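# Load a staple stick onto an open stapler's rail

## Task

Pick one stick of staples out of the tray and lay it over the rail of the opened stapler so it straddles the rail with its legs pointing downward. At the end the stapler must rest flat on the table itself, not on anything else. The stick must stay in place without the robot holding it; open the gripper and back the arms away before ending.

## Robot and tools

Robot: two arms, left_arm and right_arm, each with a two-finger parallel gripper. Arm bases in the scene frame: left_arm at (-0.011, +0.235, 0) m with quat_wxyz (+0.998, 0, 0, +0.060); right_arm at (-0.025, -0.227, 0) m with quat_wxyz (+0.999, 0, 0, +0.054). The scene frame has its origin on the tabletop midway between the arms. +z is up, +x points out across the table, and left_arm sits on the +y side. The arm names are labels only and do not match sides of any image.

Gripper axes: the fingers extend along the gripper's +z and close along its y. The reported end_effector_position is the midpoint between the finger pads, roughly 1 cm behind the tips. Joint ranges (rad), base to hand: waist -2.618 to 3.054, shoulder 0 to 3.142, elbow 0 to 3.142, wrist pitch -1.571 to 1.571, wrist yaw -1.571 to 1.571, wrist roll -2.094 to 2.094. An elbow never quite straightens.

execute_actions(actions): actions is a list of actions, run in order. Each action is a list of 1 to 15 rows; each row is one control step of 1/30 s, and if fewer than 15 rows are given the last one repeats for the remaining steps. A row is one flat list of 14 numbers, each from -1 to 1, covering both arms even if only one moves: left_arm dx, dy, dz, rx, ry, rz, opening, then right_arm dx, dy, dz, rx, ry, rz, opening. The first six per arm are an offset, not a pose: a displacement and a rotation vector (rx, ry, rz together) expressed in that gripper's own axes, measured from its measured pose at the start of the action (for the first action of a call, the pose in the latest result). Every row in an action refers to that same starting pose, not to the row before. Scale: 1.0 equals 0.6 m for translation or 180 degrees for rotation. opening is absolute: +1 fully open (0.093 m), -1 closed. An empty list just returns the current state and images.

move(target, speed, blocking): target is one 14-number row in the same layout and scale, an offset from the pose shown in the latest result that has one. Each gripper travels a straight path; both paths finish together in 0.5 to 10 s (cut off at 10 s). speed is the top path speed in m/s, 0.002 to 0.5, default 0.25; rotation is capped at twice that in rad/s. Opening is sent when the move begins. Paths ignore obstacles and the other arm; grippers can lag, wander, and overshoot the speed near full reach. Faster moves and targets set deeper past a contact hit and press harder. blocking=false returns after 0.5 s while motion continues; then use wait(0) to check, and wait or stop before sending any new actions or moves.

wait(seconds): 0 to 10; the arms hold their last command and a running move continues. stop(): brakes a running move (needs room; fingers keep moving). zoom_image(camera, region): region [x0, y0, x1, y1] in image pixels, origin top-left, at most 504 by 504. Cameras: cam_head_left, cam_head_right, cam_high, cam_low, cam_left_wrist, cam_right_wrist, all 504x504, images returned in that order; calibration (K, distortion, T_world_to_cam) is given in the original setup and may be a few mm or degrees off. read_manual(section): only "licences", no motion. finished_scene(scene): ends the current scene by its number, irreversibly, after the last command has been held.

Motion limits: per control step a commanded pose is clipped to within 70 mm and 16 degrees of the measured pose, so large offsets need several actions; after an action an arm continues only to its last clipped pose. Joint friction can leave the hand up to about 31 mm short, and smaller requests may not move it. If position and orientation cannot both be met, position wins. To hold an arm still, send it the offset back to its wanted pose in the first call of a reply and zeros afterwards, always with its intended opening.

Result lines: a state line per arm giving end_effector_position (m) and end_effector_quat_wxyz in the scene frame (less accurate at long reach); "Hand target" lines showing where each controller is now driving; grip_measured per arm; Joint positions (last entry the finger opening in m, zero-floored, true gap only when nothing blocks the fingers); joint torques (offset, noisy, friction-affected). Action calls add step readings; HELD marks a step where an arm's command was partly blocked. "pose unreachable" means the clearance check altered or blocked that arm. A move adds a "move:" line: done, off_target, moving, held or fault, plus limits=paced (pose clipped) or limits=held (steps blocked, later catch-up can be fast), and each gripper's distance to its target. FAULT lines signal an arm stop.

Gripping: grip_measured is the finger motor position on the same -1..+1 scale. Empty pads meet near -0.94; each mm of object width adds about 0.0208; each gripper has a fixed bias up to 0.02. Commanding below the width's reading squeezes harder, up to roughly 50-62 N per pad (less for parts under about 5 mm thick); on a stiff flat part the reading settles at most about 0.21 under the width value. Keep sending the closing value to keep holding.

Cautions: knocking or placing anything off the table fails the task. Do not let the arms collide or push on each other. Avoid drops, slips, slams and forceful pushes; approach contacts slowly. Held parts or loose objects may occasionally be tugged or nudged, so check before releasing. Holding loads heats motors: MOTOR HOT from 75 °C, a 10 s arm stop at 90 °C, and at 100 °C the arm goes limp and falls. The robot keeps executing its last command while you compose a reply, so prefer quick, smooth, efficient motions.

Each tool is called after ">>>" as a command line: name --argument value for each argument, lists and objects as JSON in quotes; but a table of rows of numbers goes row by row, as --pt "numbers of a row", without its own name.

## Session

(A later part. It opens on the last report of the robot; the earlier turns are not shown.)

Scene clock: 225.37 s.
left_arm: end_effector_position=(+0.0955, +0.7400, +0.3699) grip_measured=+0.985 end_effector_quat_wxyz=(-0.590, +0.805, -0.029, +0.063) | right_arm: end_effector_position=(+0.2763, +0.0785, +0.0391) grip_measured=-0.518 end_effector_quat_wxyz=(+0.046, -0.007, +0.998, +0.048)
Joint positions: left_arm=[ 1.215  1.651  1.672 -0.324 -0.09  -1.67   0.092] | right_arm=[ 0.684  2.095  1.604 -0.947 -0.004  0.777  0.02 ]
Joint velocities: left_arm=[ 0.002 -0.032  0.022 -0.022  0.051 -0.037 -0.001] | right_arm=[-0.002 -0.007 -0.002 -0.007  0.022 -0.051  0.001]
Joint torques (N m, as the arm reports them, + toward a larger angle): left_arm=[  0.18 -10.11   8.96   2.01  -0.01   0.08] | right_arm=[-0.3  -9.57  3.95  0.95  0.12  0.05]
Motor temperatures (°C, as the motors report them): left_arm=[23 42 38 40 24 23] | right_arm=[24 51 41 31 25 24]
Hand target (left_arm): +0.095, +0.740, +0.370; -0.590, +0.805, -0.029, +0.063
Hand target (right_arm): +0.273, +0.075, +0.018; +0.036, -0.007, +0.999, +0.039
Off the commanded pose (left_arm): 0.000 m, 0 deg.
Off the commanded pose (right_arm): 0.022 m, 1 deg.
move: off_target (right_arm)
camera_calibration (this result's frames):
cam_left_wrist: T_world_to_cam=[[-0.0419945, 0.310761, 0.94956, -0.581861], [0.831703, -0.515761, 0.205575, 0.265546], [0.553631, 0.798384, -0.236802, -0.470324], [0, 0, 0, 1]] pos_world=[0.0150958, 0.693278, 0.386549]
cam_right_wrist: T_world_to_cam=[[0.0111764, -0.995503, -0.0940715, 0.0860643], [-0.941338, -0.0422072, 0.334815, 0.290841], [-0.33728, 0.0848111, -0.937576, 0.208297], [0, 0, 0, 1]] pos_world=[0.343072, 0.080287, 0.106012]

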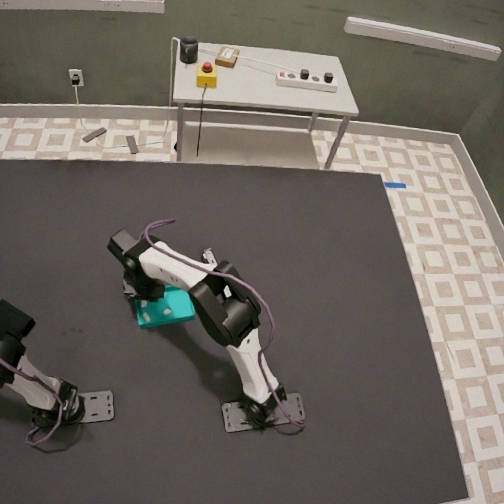

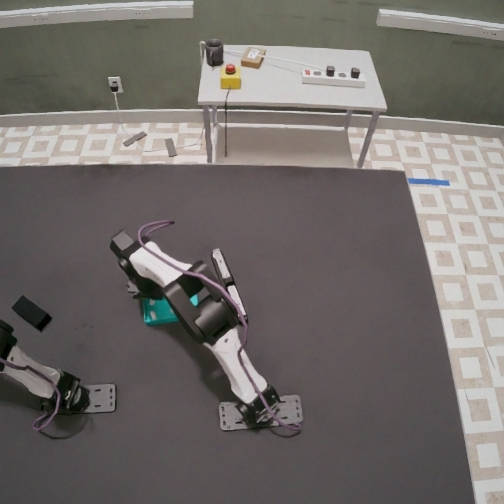

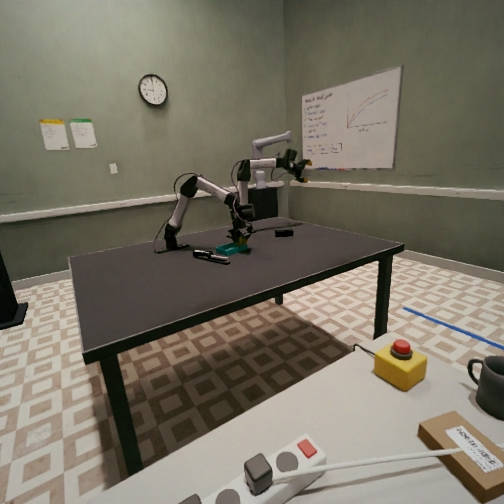

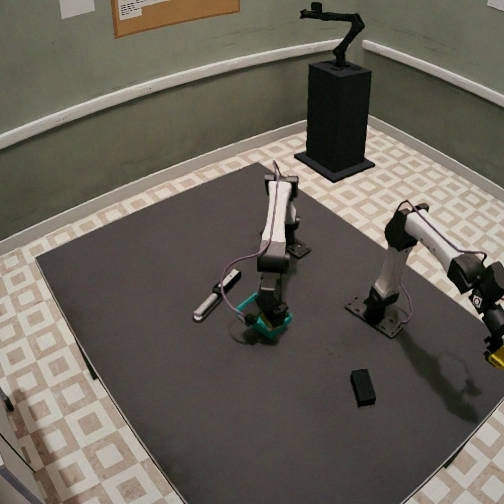

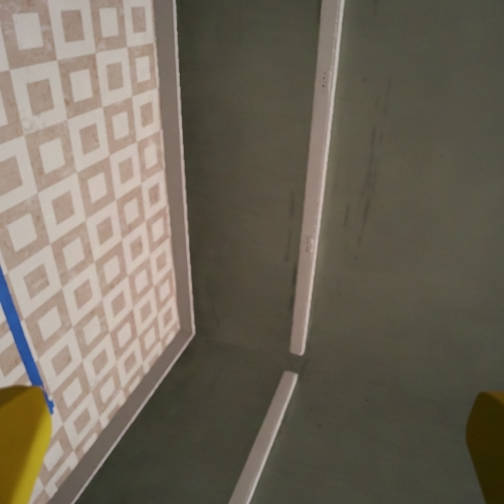

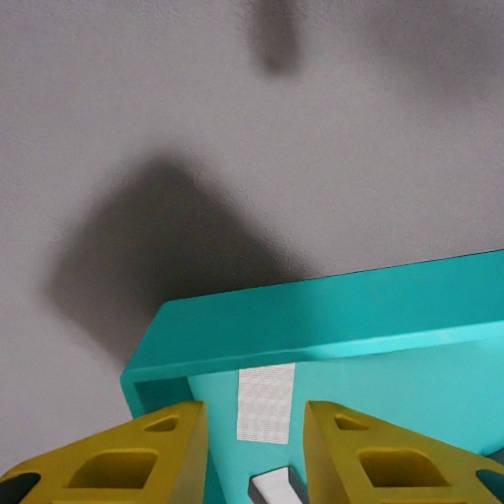

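>>> move --target '[0,0,0,0,0,0,1,0.012,-0.008,-0.05,0.031,0.029,0.004,-1]' --speed 0.06

Scene clock: 240.00 s.
left_arm: end_effector_position=(+0.0955, +0.7400, +0.3699) grip_measured=+0.985 end_effector_quat_wxyz=(-0.590, +0.805, -0.029, +0.063) | right_arm: end_effector_position=(+0.2669, +0.0689, +0.0724) grip_measured=-1.000 end_effector_quat_wxyz=(+0.005, -0.003, +1.000, +0.007)
Joint positions: left_arm=[ 1.215  1.651  1.672 -0.324 -0.09  -1.67   0.092] | right_arm=[ 0.684  2.128  1.797 -1.222 -0.004  0.784  0.   ]
Joint velocities: left_arm=[-0.002  0.012 -0.007  0.022 -0.095  0.037  0.   ] | right_arm=[-0.002 -0.007  0.007  0.022 -0.051 -0.095  0.   ]
Joint torques (N m, as the arm reports them, + toward a larger angle): left_arm=[  0.19 -10.12   8.95   1.99  -0.03   0.1 ] | right_arm=[  0.02 -10.21   9.08   0.34   0.21   0.13]
Motor temperatures (°C, as the motors report them): left_arm=[23 42 38 40 24 23] | right_arm=[24 50 40 32 25 24]
Hand target (left_arm): +0.095, +0.740, +0.370; -0.590, +0.805, -0.029, +0.063
Hand target (right_arm): +0.266, +0.070, +0.068; -0.000, -0.001, +1.000, -0.000
Off the commanded pose (left_arm): 0.000 m, 0 deg.
Off the commanded pose (right_arm): 0.005 m, 1 deg.
move: done
camera_calibration (this result's frames):
cam_left_wrist: T_world_to_cam=[[-0.0419945, 0.310761, 0.94956, -0.581861], [0.831703, -0.515761, 0.205575, 0.265546], [0.553631, 0.798384, -0.236802, -0.470324], [0, 0, 0, 1]] pos_world=[0.0150958, 0.693278, 0.386549]
cam_right_wrist: T_world_to_cam=[[-0.000409212, -0.999911, -0.0133305, 0.0773249], [-0.911175, -0.0051196, 0.411988, 0.254208], [-0.41202, 0.012315, -0.911092, 0.26011], [0, 0, 0, 1]] pos_world=[0.33883, 0.0754162, 0.133284]

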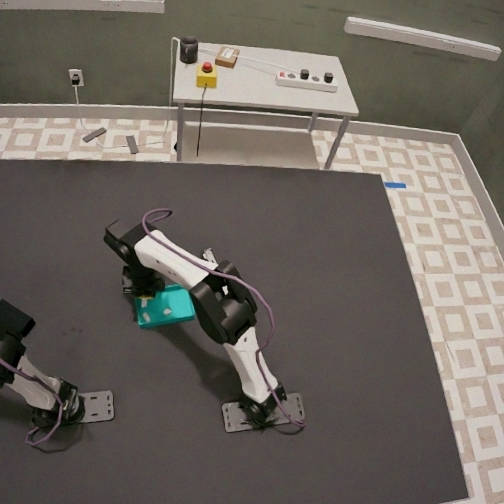

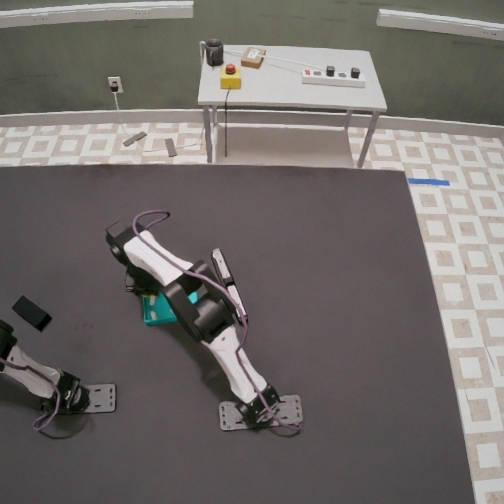

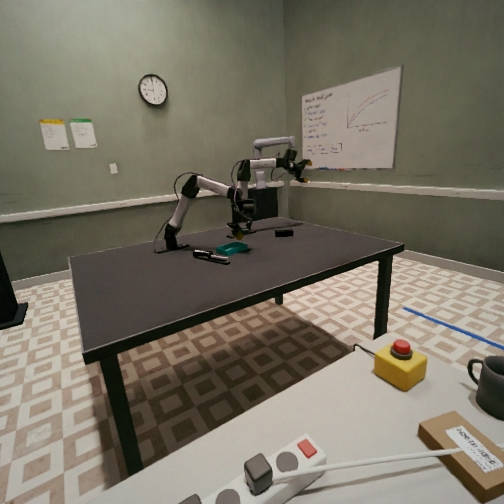

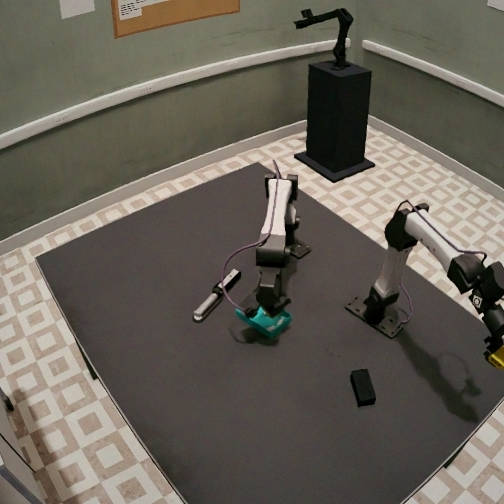

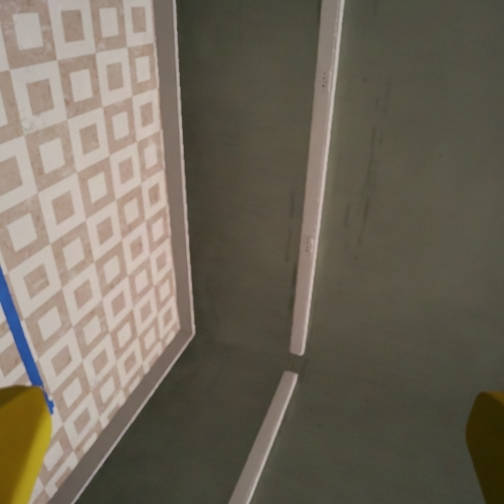

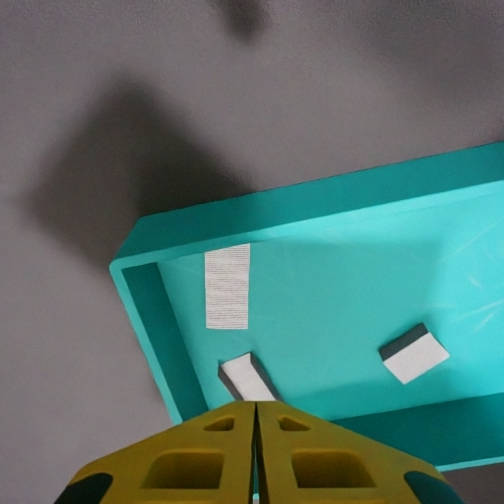

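>>> move --target '[0,0,0,0,0,0,1,-0.007,0.009,0.085,0,0,0,-1]' --speed 0.05

Scene clock: 253.53 s.
left_arm: end_effector_position=(+0.0955, +0.7400, +0.3699) grip_measured=+0.985 end_effector_quat_wxyz=(-0.590, +0.805, -0.029, +0.063) | right_arm: end_effector_position=(+0.2755, +0.0777, +0.0339) grip_measured=-1.000 end_effector_quat_wxyz=(+0.014, -0.003, +1.000, +0.016)
Joint positions: left_arm=[ 1.215  1.651  1.672 -0.324 -0.09  -1.67   0.092] | right_arm=[ 0.684  2.178  1.721 -1.071 -0.004  0.784  0.   ]
Joint velocities: left_arm=[-0.002 -0.022  0.002  0.022  0.022 -0.007  0.001] | right_arm=[-0.002  0.002 -0.022  0.051 -0.022 -0.066  0.   ]
Joint torques (N m, as the arm reports them, + toward a larger angle): left_arm=[  0.15 -10.     9.     2.03  -0.03   0.11] | right_arm=[ -0.07 -10.94   5.6    0.52   0.14   0.08]
Motor temperatures (°C, as the motors report them): left_arm=[23 42 38 41 24 23] | right_arm=[24 50 41 31 25 24]
Hand target (left_arm): +0.095, +0.740, +0.370; -0.590, +0.805, -0.029, +0.063
Hand target (right_arm): +0.271, +0.075, +0.022; +0.005, -0.003, +1.000, +0.007
Off the commanded pose (left_arm): 0.000 m, 0 deg.
Off the commanded pose (right_arm): 0.013 m, 1 deg.
move: off_target (right_arm)
camera_calibration (this result's frames):
cam_left_wrist: T_world_to_cam=[[-0.0419945, 0.310761, 0.94956, -0.581861], [0.831703, -0.515761, 0.205575, 0.265546], [0.553631, 0.798384, -0.236802, -0.470324], [0, 0, 0, 1]] pos_world=[0.0150958, 0.693278, 0.386549]
cam_right_wrist: T_world_to_cam=[[-0.0000147151, -0.999512, -0.0312309, 0.0860036], [-0.918325, -0.0123486, 0.395635, 0.28103], [-0.395828, 0.0286859, -0.917877, 0.223043], [0, 0, 0, 1]] pos_world=[0.346364, 0.0830338, 0.0962269]

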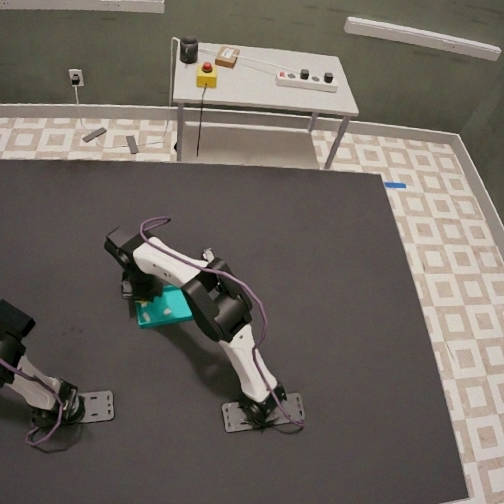

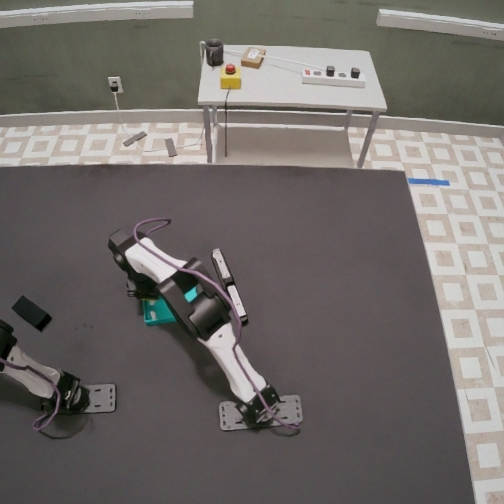

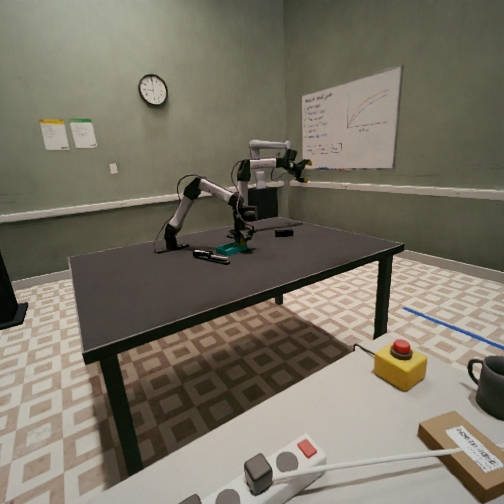

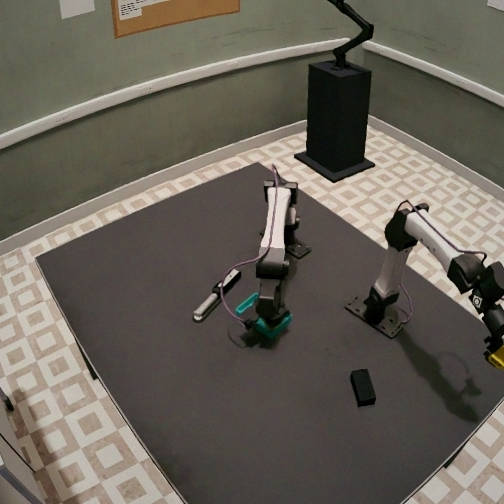

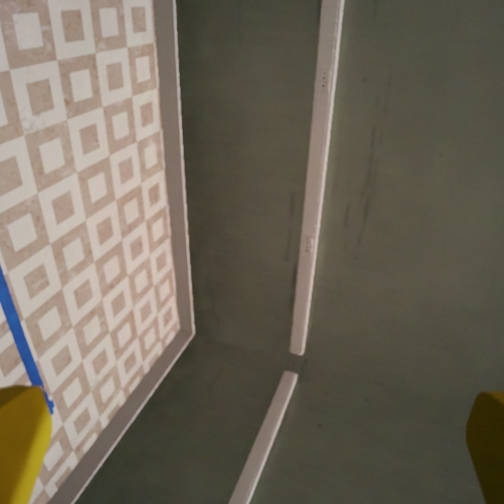

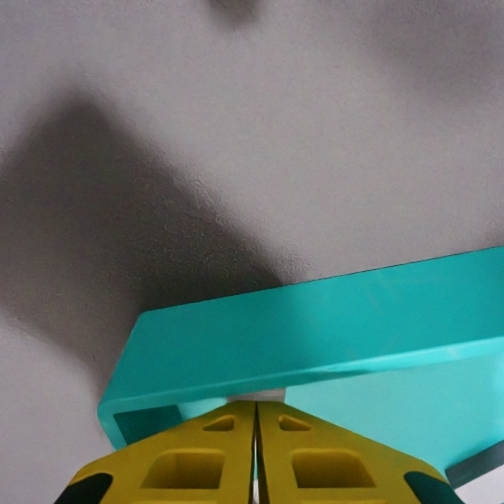

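Over the crown. Press down further.

>>> move --target '[0,0,0,0,0,0,1,0.006,-0.004,0.04,0,0,0,-1]' --speed 0.03

Scene clock: 264.23 s.
left_arm: end_effector_position=(+0.0955, +0.7400, +0.3699) grip_measured=+0.985 end_effector_quat_wxyz=(-0.590, +0.805, -0.029, +0.063) | right_arm: end_effector_position=(+0.2781, +0.0803, +0.0313) grip_measured=-1.000 end_effector_quat_wxyz=(+0.026, -0.003, +0.999, +0.028)
Joint positions: left_arm=[ 1.215  1.651  1.672 -0.324 -0.09  -1.67   0.092] | right_arm=[ 0.684  2.163  1.685 -1.016 -0.004  0.784  0.   ]
Joint velocities: left_arm=[ 0.002 -0.002  0.002  0.007  0.066  0.051  0.001] | right_arm=[-0.017 -0.007 -0.017  0.007  0.051  0.022  0.   ]
Joint torques (N m, as the arm reports them, + toward a larger angle): left_arm=[  0.11 -10.15   8.96   2.01  -0.03   0.12] | right_arm=[ -0.16 -10.1    3.68   0.77   0.14   0.02]
Motor temperatures (°C, as the motors report them): left_arm=[23 42 39 41 24 23] | right_arm=[24 50 41 30 25 24]
Hand target (left_arm): +0.095, +0.740, +0.370; -0.590, +0.805, -0.029, +0.063
Hand target (right_arm): +0.272, +0.076, +0.010; +0.014, -0.003, +1.000, +0.016
Off the commanded pose (left_arm): 0.000 m, 0 deg.
Off the commanded pose (right_arm): 0.023 m, 2 deg.
move: off_target (right_arm)
camera_calibration (this result's frames):
cam_left_wrist: T_world_to_cam=[[-0.0419945, 0.310761, 0.94956, -0.581861], [0.831703, -0.515761, 0.205575, 0.265546], [0.553631, 0.798384, -0.236802, -0.470324], [0, 0, 0, 1]] pos_world=[0.0150958, 0.693278, 0.386549]
cam_right_wrist: T_world_to_cam=[[0.00101876, -0.998467, -0.0553359, 0.0889599], [-0.927503, -0.0216288, 0.373189, 0.288519], [-0.373814, 0.050944, -0.926104, 0.213935], [0, 0, 0, 1]] pos_world=[0.347483, 0.0841652, 0.0953766]

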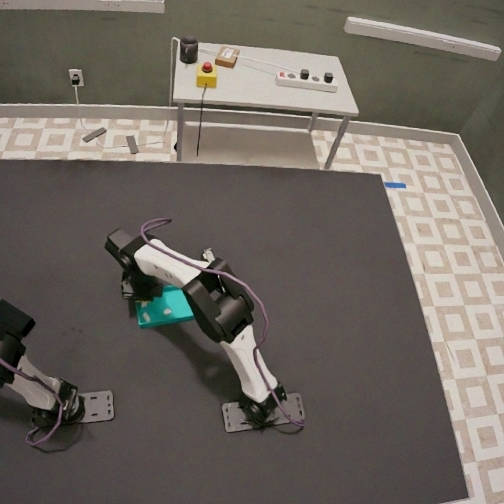

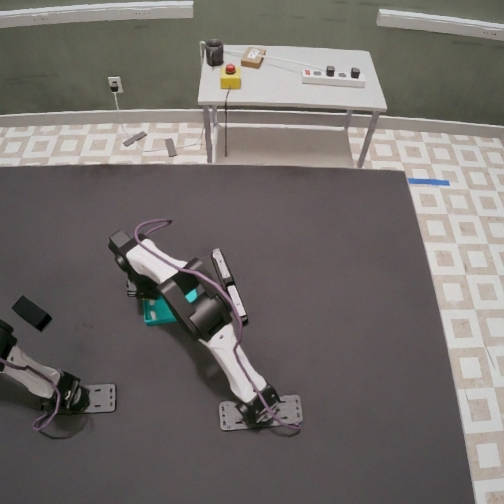

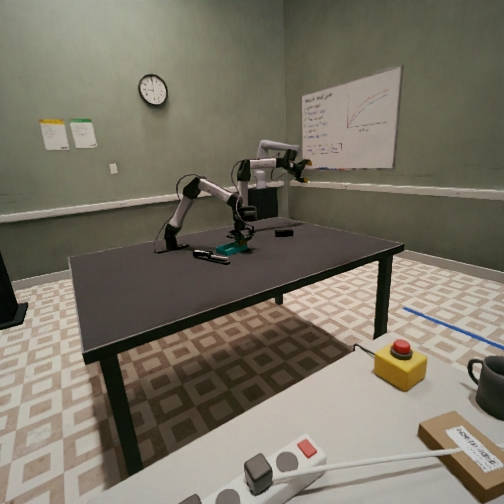

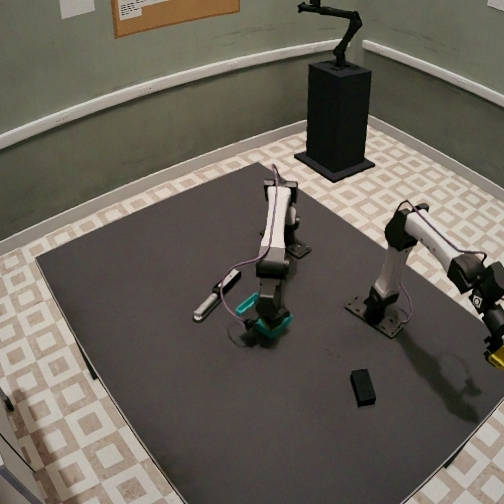

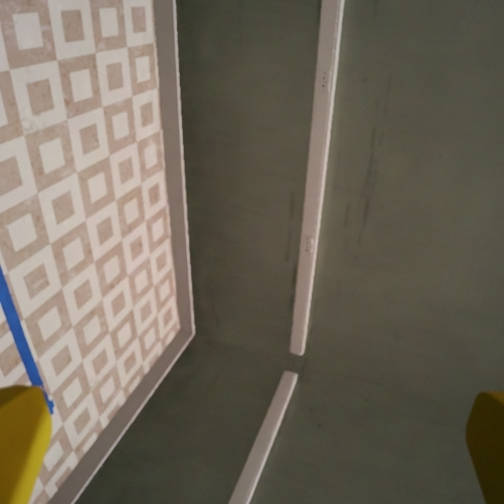

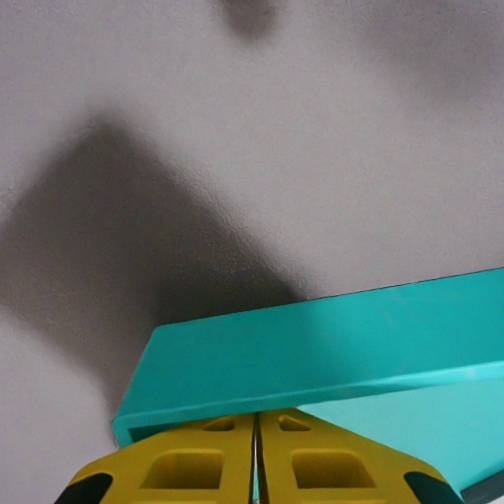

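>>> move --target '[0,0,0,0,0,0,1,0.025,-0.045,0.025,0,0,0,-1]' --speed 0.03

>>> move --target '[0,0,0,0,0,0,1,-0.01,0,-0.1,0.02,0.02,0,-1]' --speed 0.08

Scene clock: 272.77 s.
left_arm: end_effector_position=(+0.0955, +0.7400, +0.3699) grip_measured=+0.985 end_effector_quat_wxyz=(-0.590, +0.805, -0.029, +0.063) | right_arm: end_effector_position=(+0.2716, +0.0695, +0.0283) grip_measured=-1.000 end_effector_quat_wxyz=(+0.045, -0.004, +0.998, +0.050)
Joint positions: left_arm=[ 1.215  1.651  1.672 -0.324 -0.09  -1.67   0.092] | right_arm=[ 0.675  2.069  1.519 -0.886 -0.007  0.774  0.   ]
Joint velocities: left_arm=[ 0.007  0.012  0.002 -0.051  0.037  0.007 -0.   ] | right_arm=[-0.012 -0.007 -0.022  0.051  0.066  0.022  0.   ]
Joint torques (N m, as the arm reports them, + toward a larger angle): left_arm=[  0.12 -10.05   8.99   2.04  -0.03   0.12] | right_arm=[ -1.26 -10.83   3.95   0.52   0.18  -0.01]
Motor temperatures (°C, as the motors report them): left_arm=[23 42 39 41 24 23] | right_arm=[24 50 40 31 25 24]
Hand target (left_arm): +0.095, +0.740, +0.370; -0.590, +0.805, -0.029, +0.063
Hand target (right_arm): +0.264, +0.055, +0.014; +0.025, -0.003, +0.999, +0.028
Off the commanded pose (left_arm): 0.000 m, 0 deg.
Off the commanded pose (right_arm): 0.022 m, 3 deg.
move: off_target (right_arm)
camera_calibration (this result's frames):
cam_left_wrist: T_world_to_cam=[[-0.0419945, 0.310761, 0.94956, -0.581861], [0.831703, -0.515761, 0.205575, 0.265546], [0.553631, 0.798384, -0.236802, -0.470324], [0, 0, 0, 1]] pos_world=[0.0150958, 0.693278, 0.386549]
cam_right_wrist: T_world_to_cam=[[0.00583456, -0.995211, -0.097575, 0.077679], [-0.941283, -0.0384052, 0.335428, 0.289325], [-0.337569, 0.0898886, -0.936999, 0.196975], [0, 0, 0, 1]] pos_world=[0.338376, 0.0707128, 0.0950977]

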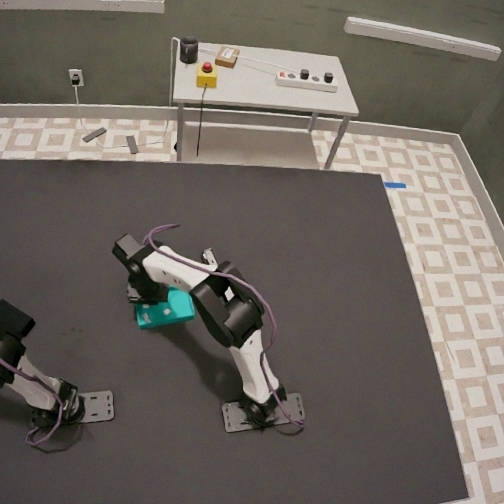

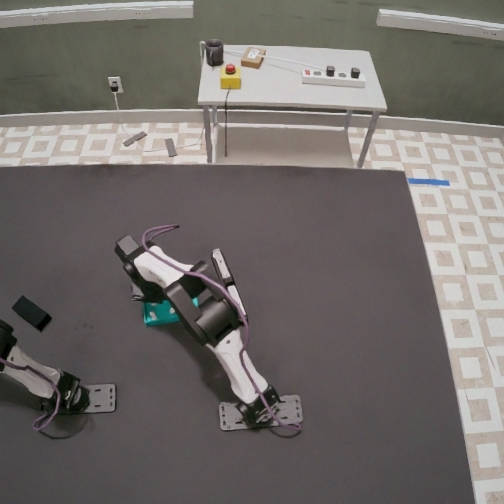

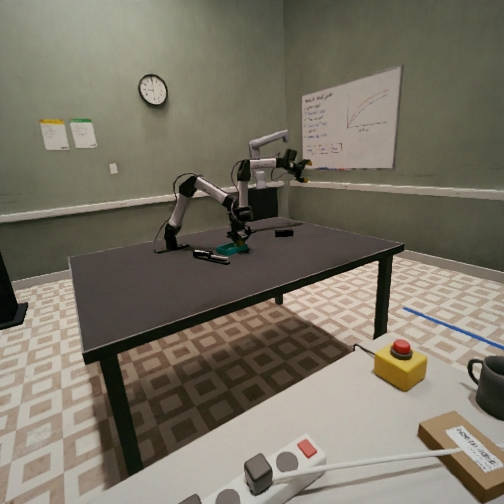

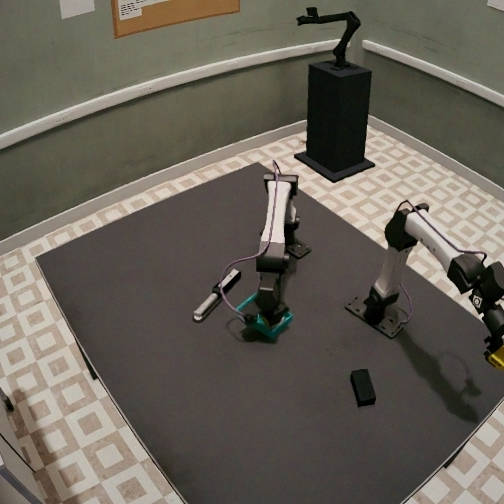

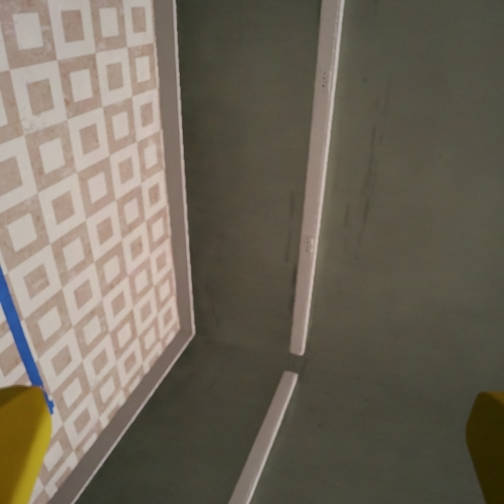

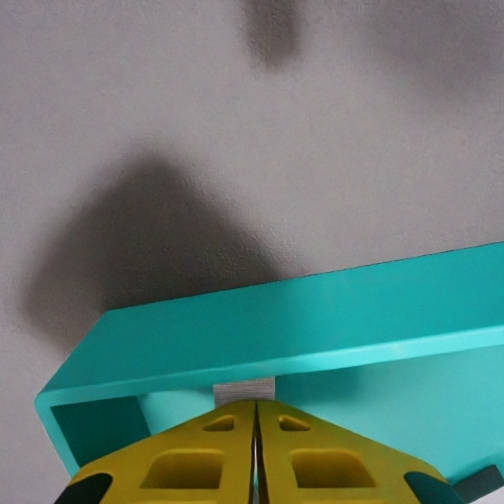

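Scene clock: 274.10 s.
left_arm: end_effector_position=(+0.0955, +0.7400, +0.3699) grip_measured=+0.985 end_effector_quat_wxyz=(-0.590, +0.805, -0.029, +0.063) | right_arm: end_effector_position=(+0.2697, +0.0650, +0.0938) grip_measured=-1.000 end_effector_quat_wxyz=(+0.022, -0.004, +0.999, +0.026)
Joint positions: left_arm=[ 1.215  1.651  1.672 -0.324 -0.09  -1.67   0.092] | right_arm=[ 0.671  2.068  1.788 -1.224 -0.007  0.77   0.   ]
Joint velocities: left_arm=[-0.007 -0.002  0.007  0.095  0.037  0.066  0.001] | right_arm=[-0.002 -0.012  0.002 -0.007 -0.022  0.037  0.   ]
Joint torques (N m, as the arm reports them, + toward a larger angle): left_arm=[  0.07 -10.12   9.07   2.01  -0.04   0.09] | right_arm=[-0.98 -9.62  9.19  0.38  0.13 -0.06]
Motor temperatures (°C, as the motors report them): left_arm=[23 42 39 41 24 23] | right_arm=[24 50 40 31 25 24]
Hand target (left_arm): +0.095, +0.740, +0.370; -0.590, +0.805, -0.029, +0.063
Hand target (right_arm): +0.272, +0.063, +0.088; +0.014, -0.005, +1.000, +0.019
Off the commanded pose (left_arm): 0.000 m, 0 deg.
Off the commanded pose (right_arm): 0.006 m, 1 deg.
move: done
camera_calibration (this result's frames):
cam_left_wrist: T_world_to_cam=[[-0.0419945, 0.310761, 0.94956, -0.581861], [0.831703, -0.515761, 0.205575, 0.265546], [0.553631, 0.798384, -0.236802, -0.470324], [0, 0, 0, 1]] pos_world=[0.0150958, 0.693278, 0.386549]
cam_right_wrist: T_world_to_cam=[[0.00194106, -0.998715, -0.0506445, 0.0764365], [-0.92441, -0.0211077, 0.380816, 0.255482], [-0.381396, 0.0460771, -0.923263, 0.271494], [0, 0, 0, 1]] pos_world=[0.339569, 0.0692212, 0.15724]

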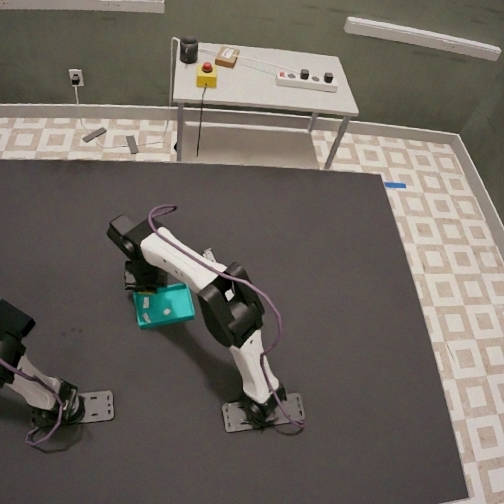

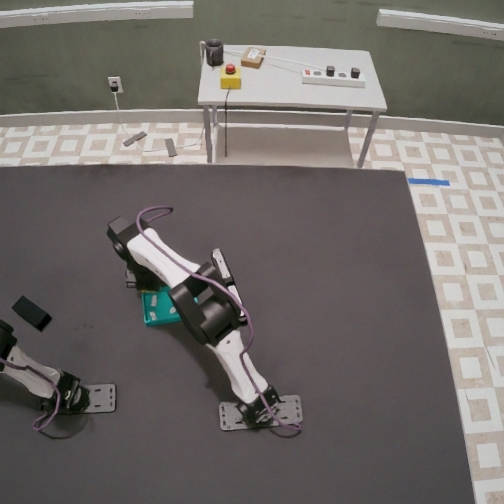

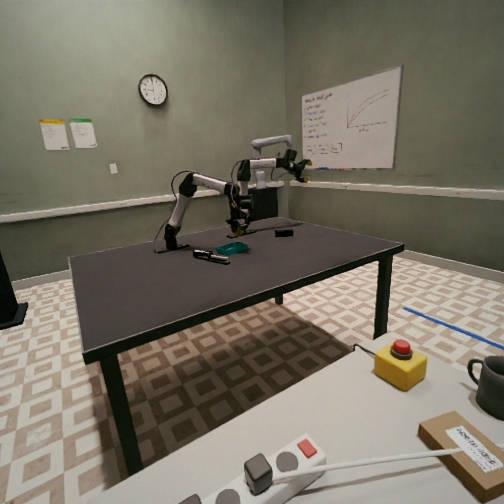

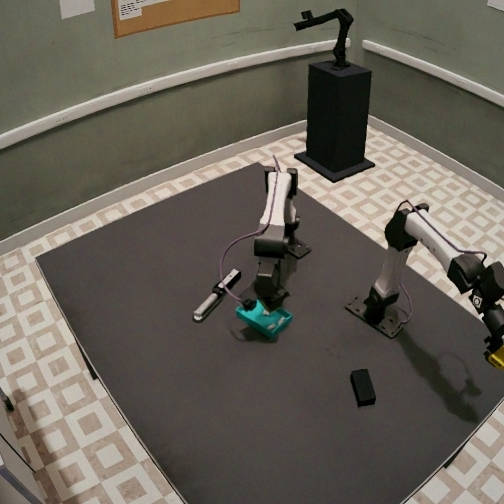

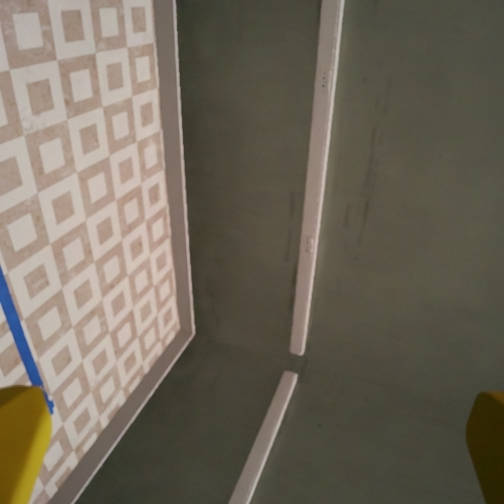

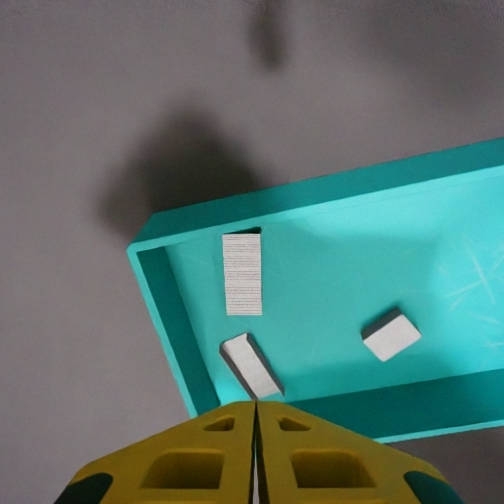

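>>> move --target '[0,0,0,0,0,0,1,0,0.003,0.065,0.017,0.014,0,-0.55]' --speed 0.08

Scene clock: 283.00 s.
left_arm: end_effector_position=(+0.0955, +0.7400, +0.3699) grip_measured=+0.985 end_effector_quat_wxyz=(-0.590, +0.805, -0.029, +0.063) | right_arm: end_effector_position=(+0.2702, +0.0655, +0.0589) grip_measured=-0.552 end_effector_quat_wxyz=(-0.004, -0.004, +1.000, +0.001)
Joint positions: left_arm=[ 1.215  1.651  1.672 -0.324 -0.09  -1.67   0.092] | right_arm=[ 0.671  2.156  1.788 -1.207 -0.007  0.77   0.019]
Joint velocities: left_arm=[-0.002  0.022 -0.007 -0.007 -0.081 -0.022 -0.001] | right_arm=[-0.012 -0.002 -0.027 -0.037 -0.022 -0.022 -0.   ]
Joint torques (N m, as the arm reports them, + toward a larger angle): left_arm=[  0.1  -10.14   8.98   2.02  -0.04   0.1 ] | right_arm=[  0.3  -11.26   7.75   0.45   0.22   0.1 ]
Motor temperatures (°C, as the motors report them): left_arm=[23 42 39 42 24 23] | right_arm=[24 50 41 30 25 24]
Hand target (left_arm): +0.095, +0.740, +0.370; -0.590, +0.805, -0.029, +0.063
Hand target (right_arm): +0.271, +0.069, +0.055; -0.001, -0.004, +1.000, -0.000
Off the commanded pose (left_arm): 0.000 m, 0 deg.
Off the commanded pose (right_arm): 0.005 m, 0 deg.
move: done
camera_calibration (this result's frames):
cam_left_wrist: T_world_to_cam=[[-0.0419945, 0.310761, 0.94956, -0.581861], [0.831703, -0.515761, 0.205575, 0.265546], [0.553631, 0.798384, -0.236802, -0.470324], [0, 0, 0, 1]] pos_world=[0.0150958, 0.693278, 0.386549]
cam_right_wrist: T_world_to_cam=[[0.00101827, -0.999999, -0.000124761, 0.0725102], [-0.903622, -0.00097357, 0.42833, 0.25947], [-0.42833, -0.000323419, -0.903622, 0.254073], [0, 0, 0, 1]] pos_world=[0.343216, 0.072845, 0.118456]

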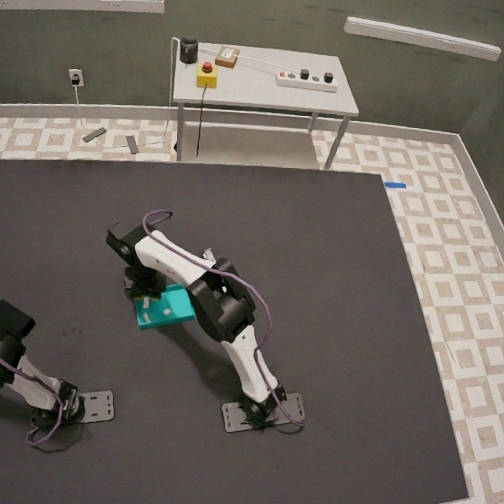

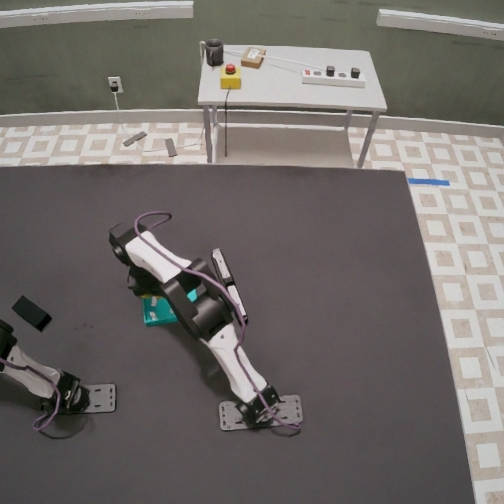

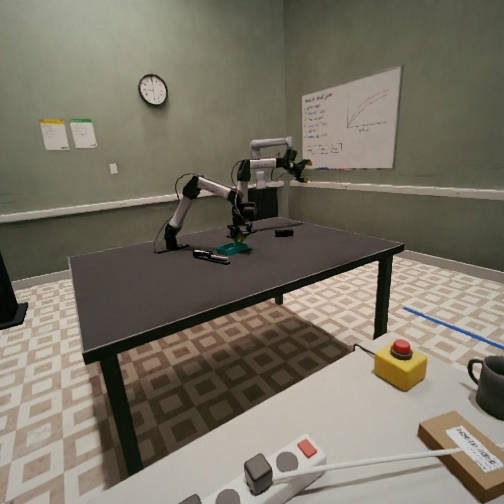

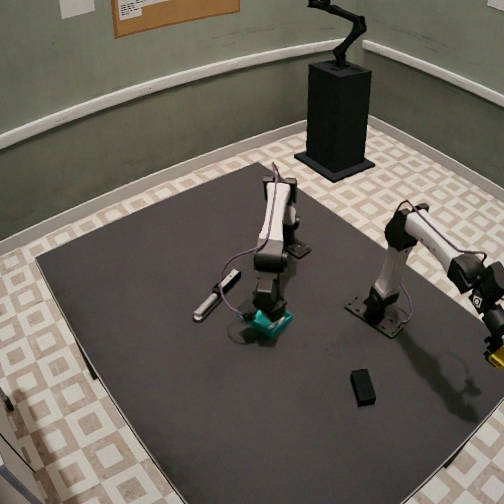

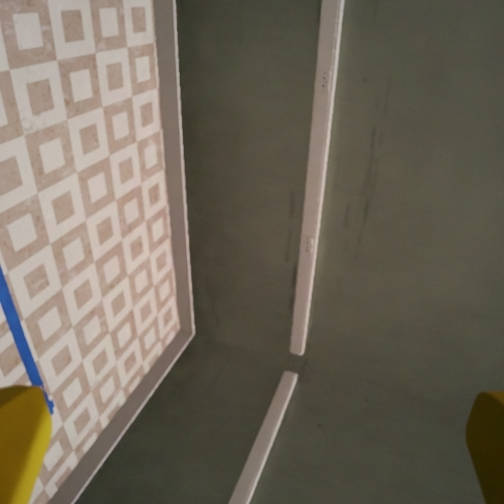

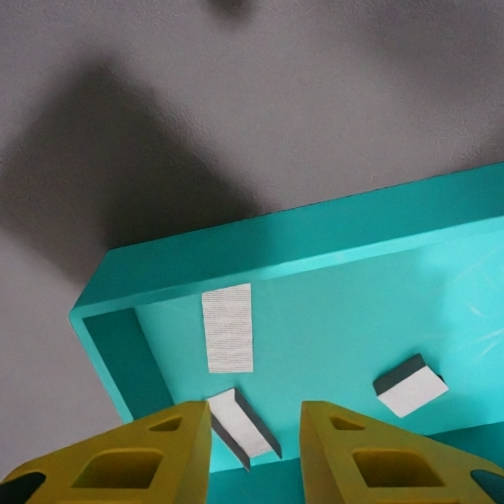

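>>> move --target '[0,0,0,0,0,0,1,0.003,0.012,0.045,0,0,0,-0.5]' --speed 0.06

Scene clock: 292.53 s.
left_arm: end_effector_position=(+0.0955, +0.7400, +0.3699) grip_measured=+0.985 end_effector_quat_wxyz=(-0.590, +0.805, -0.029, +0.063) | right_arm: end_effector_position=(+0.2728, +0.0735, +0.0440) grip_measured=-0.502 end_effector_quat_wxyz=(+0.004, -0.005, +1.000, +0.009)
Joint positions: left_arm=[ 1.215  1.651  1.672 -0.324 -0.09  -1.67   0.092] | right_arm=[ 0.68   2.173  1.755 -1.133 -0.007  0.777  0.021]
Joint velocities: left_arm=[-0.017  0.007  0.002 -0.066 -0.051 -0.007  0.001] | right_arm=[-0.027  0.007 -0.022  0.022  0.022 -0.022 -0.   ]
Joint torques (N m, as the arm reports them, + toward a larger angle): left_arm=[  0.23 -10.22   8.99   2.01  -0.06   0.1 ] | right_arm=[  0.31 -11.     5.58   0.52   0.17   0.11]
Motor temperatures (°C, as the motors report them): left_arm=[23 43 39 42 24 23] | right_arm=[24 51 41 30 25 24]
Hand target (left_arm): +0.095, +0.740, +0.370; -0.590, +0.805, -0.029, +0.063
Hand target (right_arm): +0.268, +0.073, +0.032; -0.004, -0.004, +1.000, +0.001
Off the commanded pose (left_arm): 0.000 m, 0 deg.
Off the commanded pose (right_arm): 0.013 m, 1 deg.
move: off_target (right_arm)
camera_calibration (this result's frames):
cam_left_wrist: T_world_to_cam=[[-0.0419945, 0.310761, 0.94956, -0.581861], [0.831703, -0.515761, 0.205575, 0.265546], [0.553631, 0.798384, -0.236802, -0.470324], [0, 0, 0, 1]] pos_world=[0.0150958, 0.693278, 0.386549]
cam_right_wrist: T_world_to_cam=[[0.00345243, -0.999849, -0.0170331, 0.0806284], [-0.910748, -0.0101777, 0.412838, 0.271566], [-0.412949, 0.0140875, -0.910645, 0.236812], [0, 0, 0, 1]] pos_world=[0.344841, 0.0800441, 0.104912]

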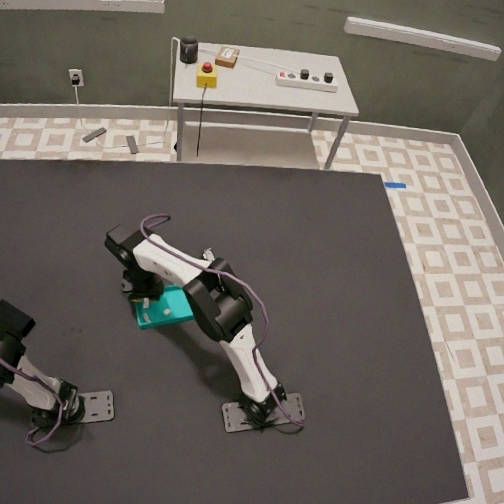

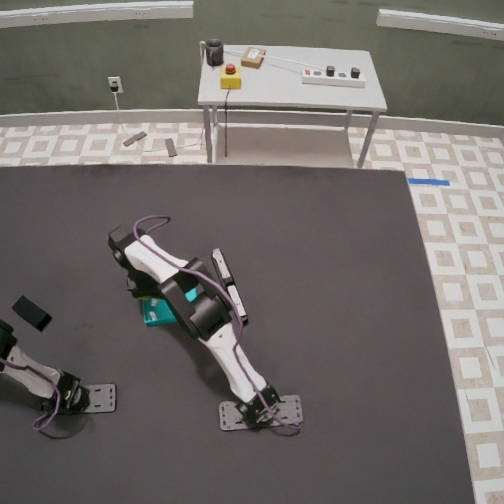

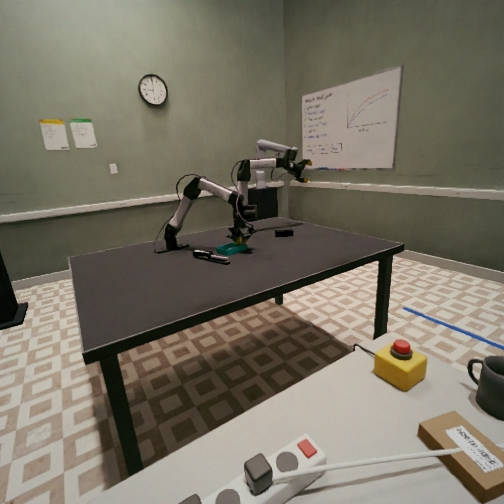

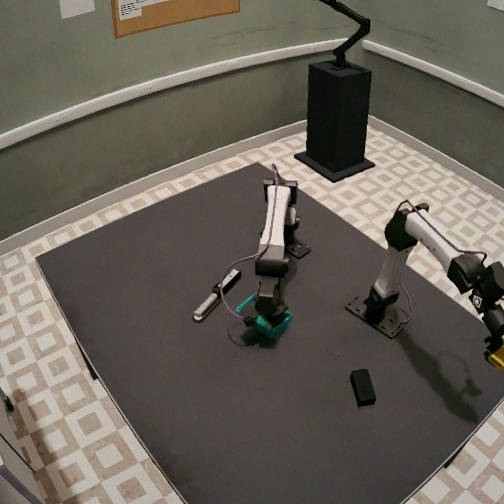

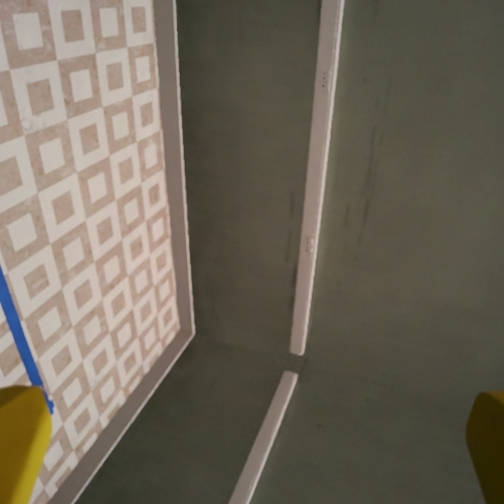

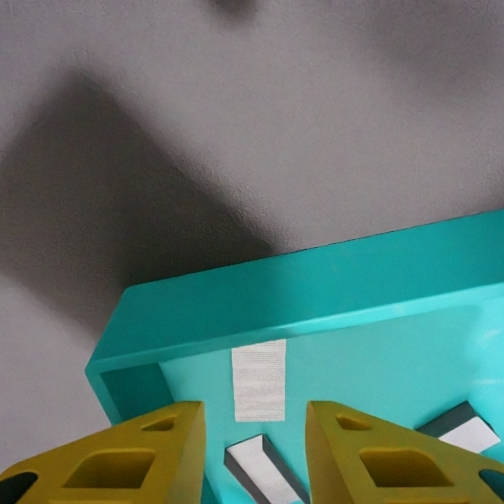

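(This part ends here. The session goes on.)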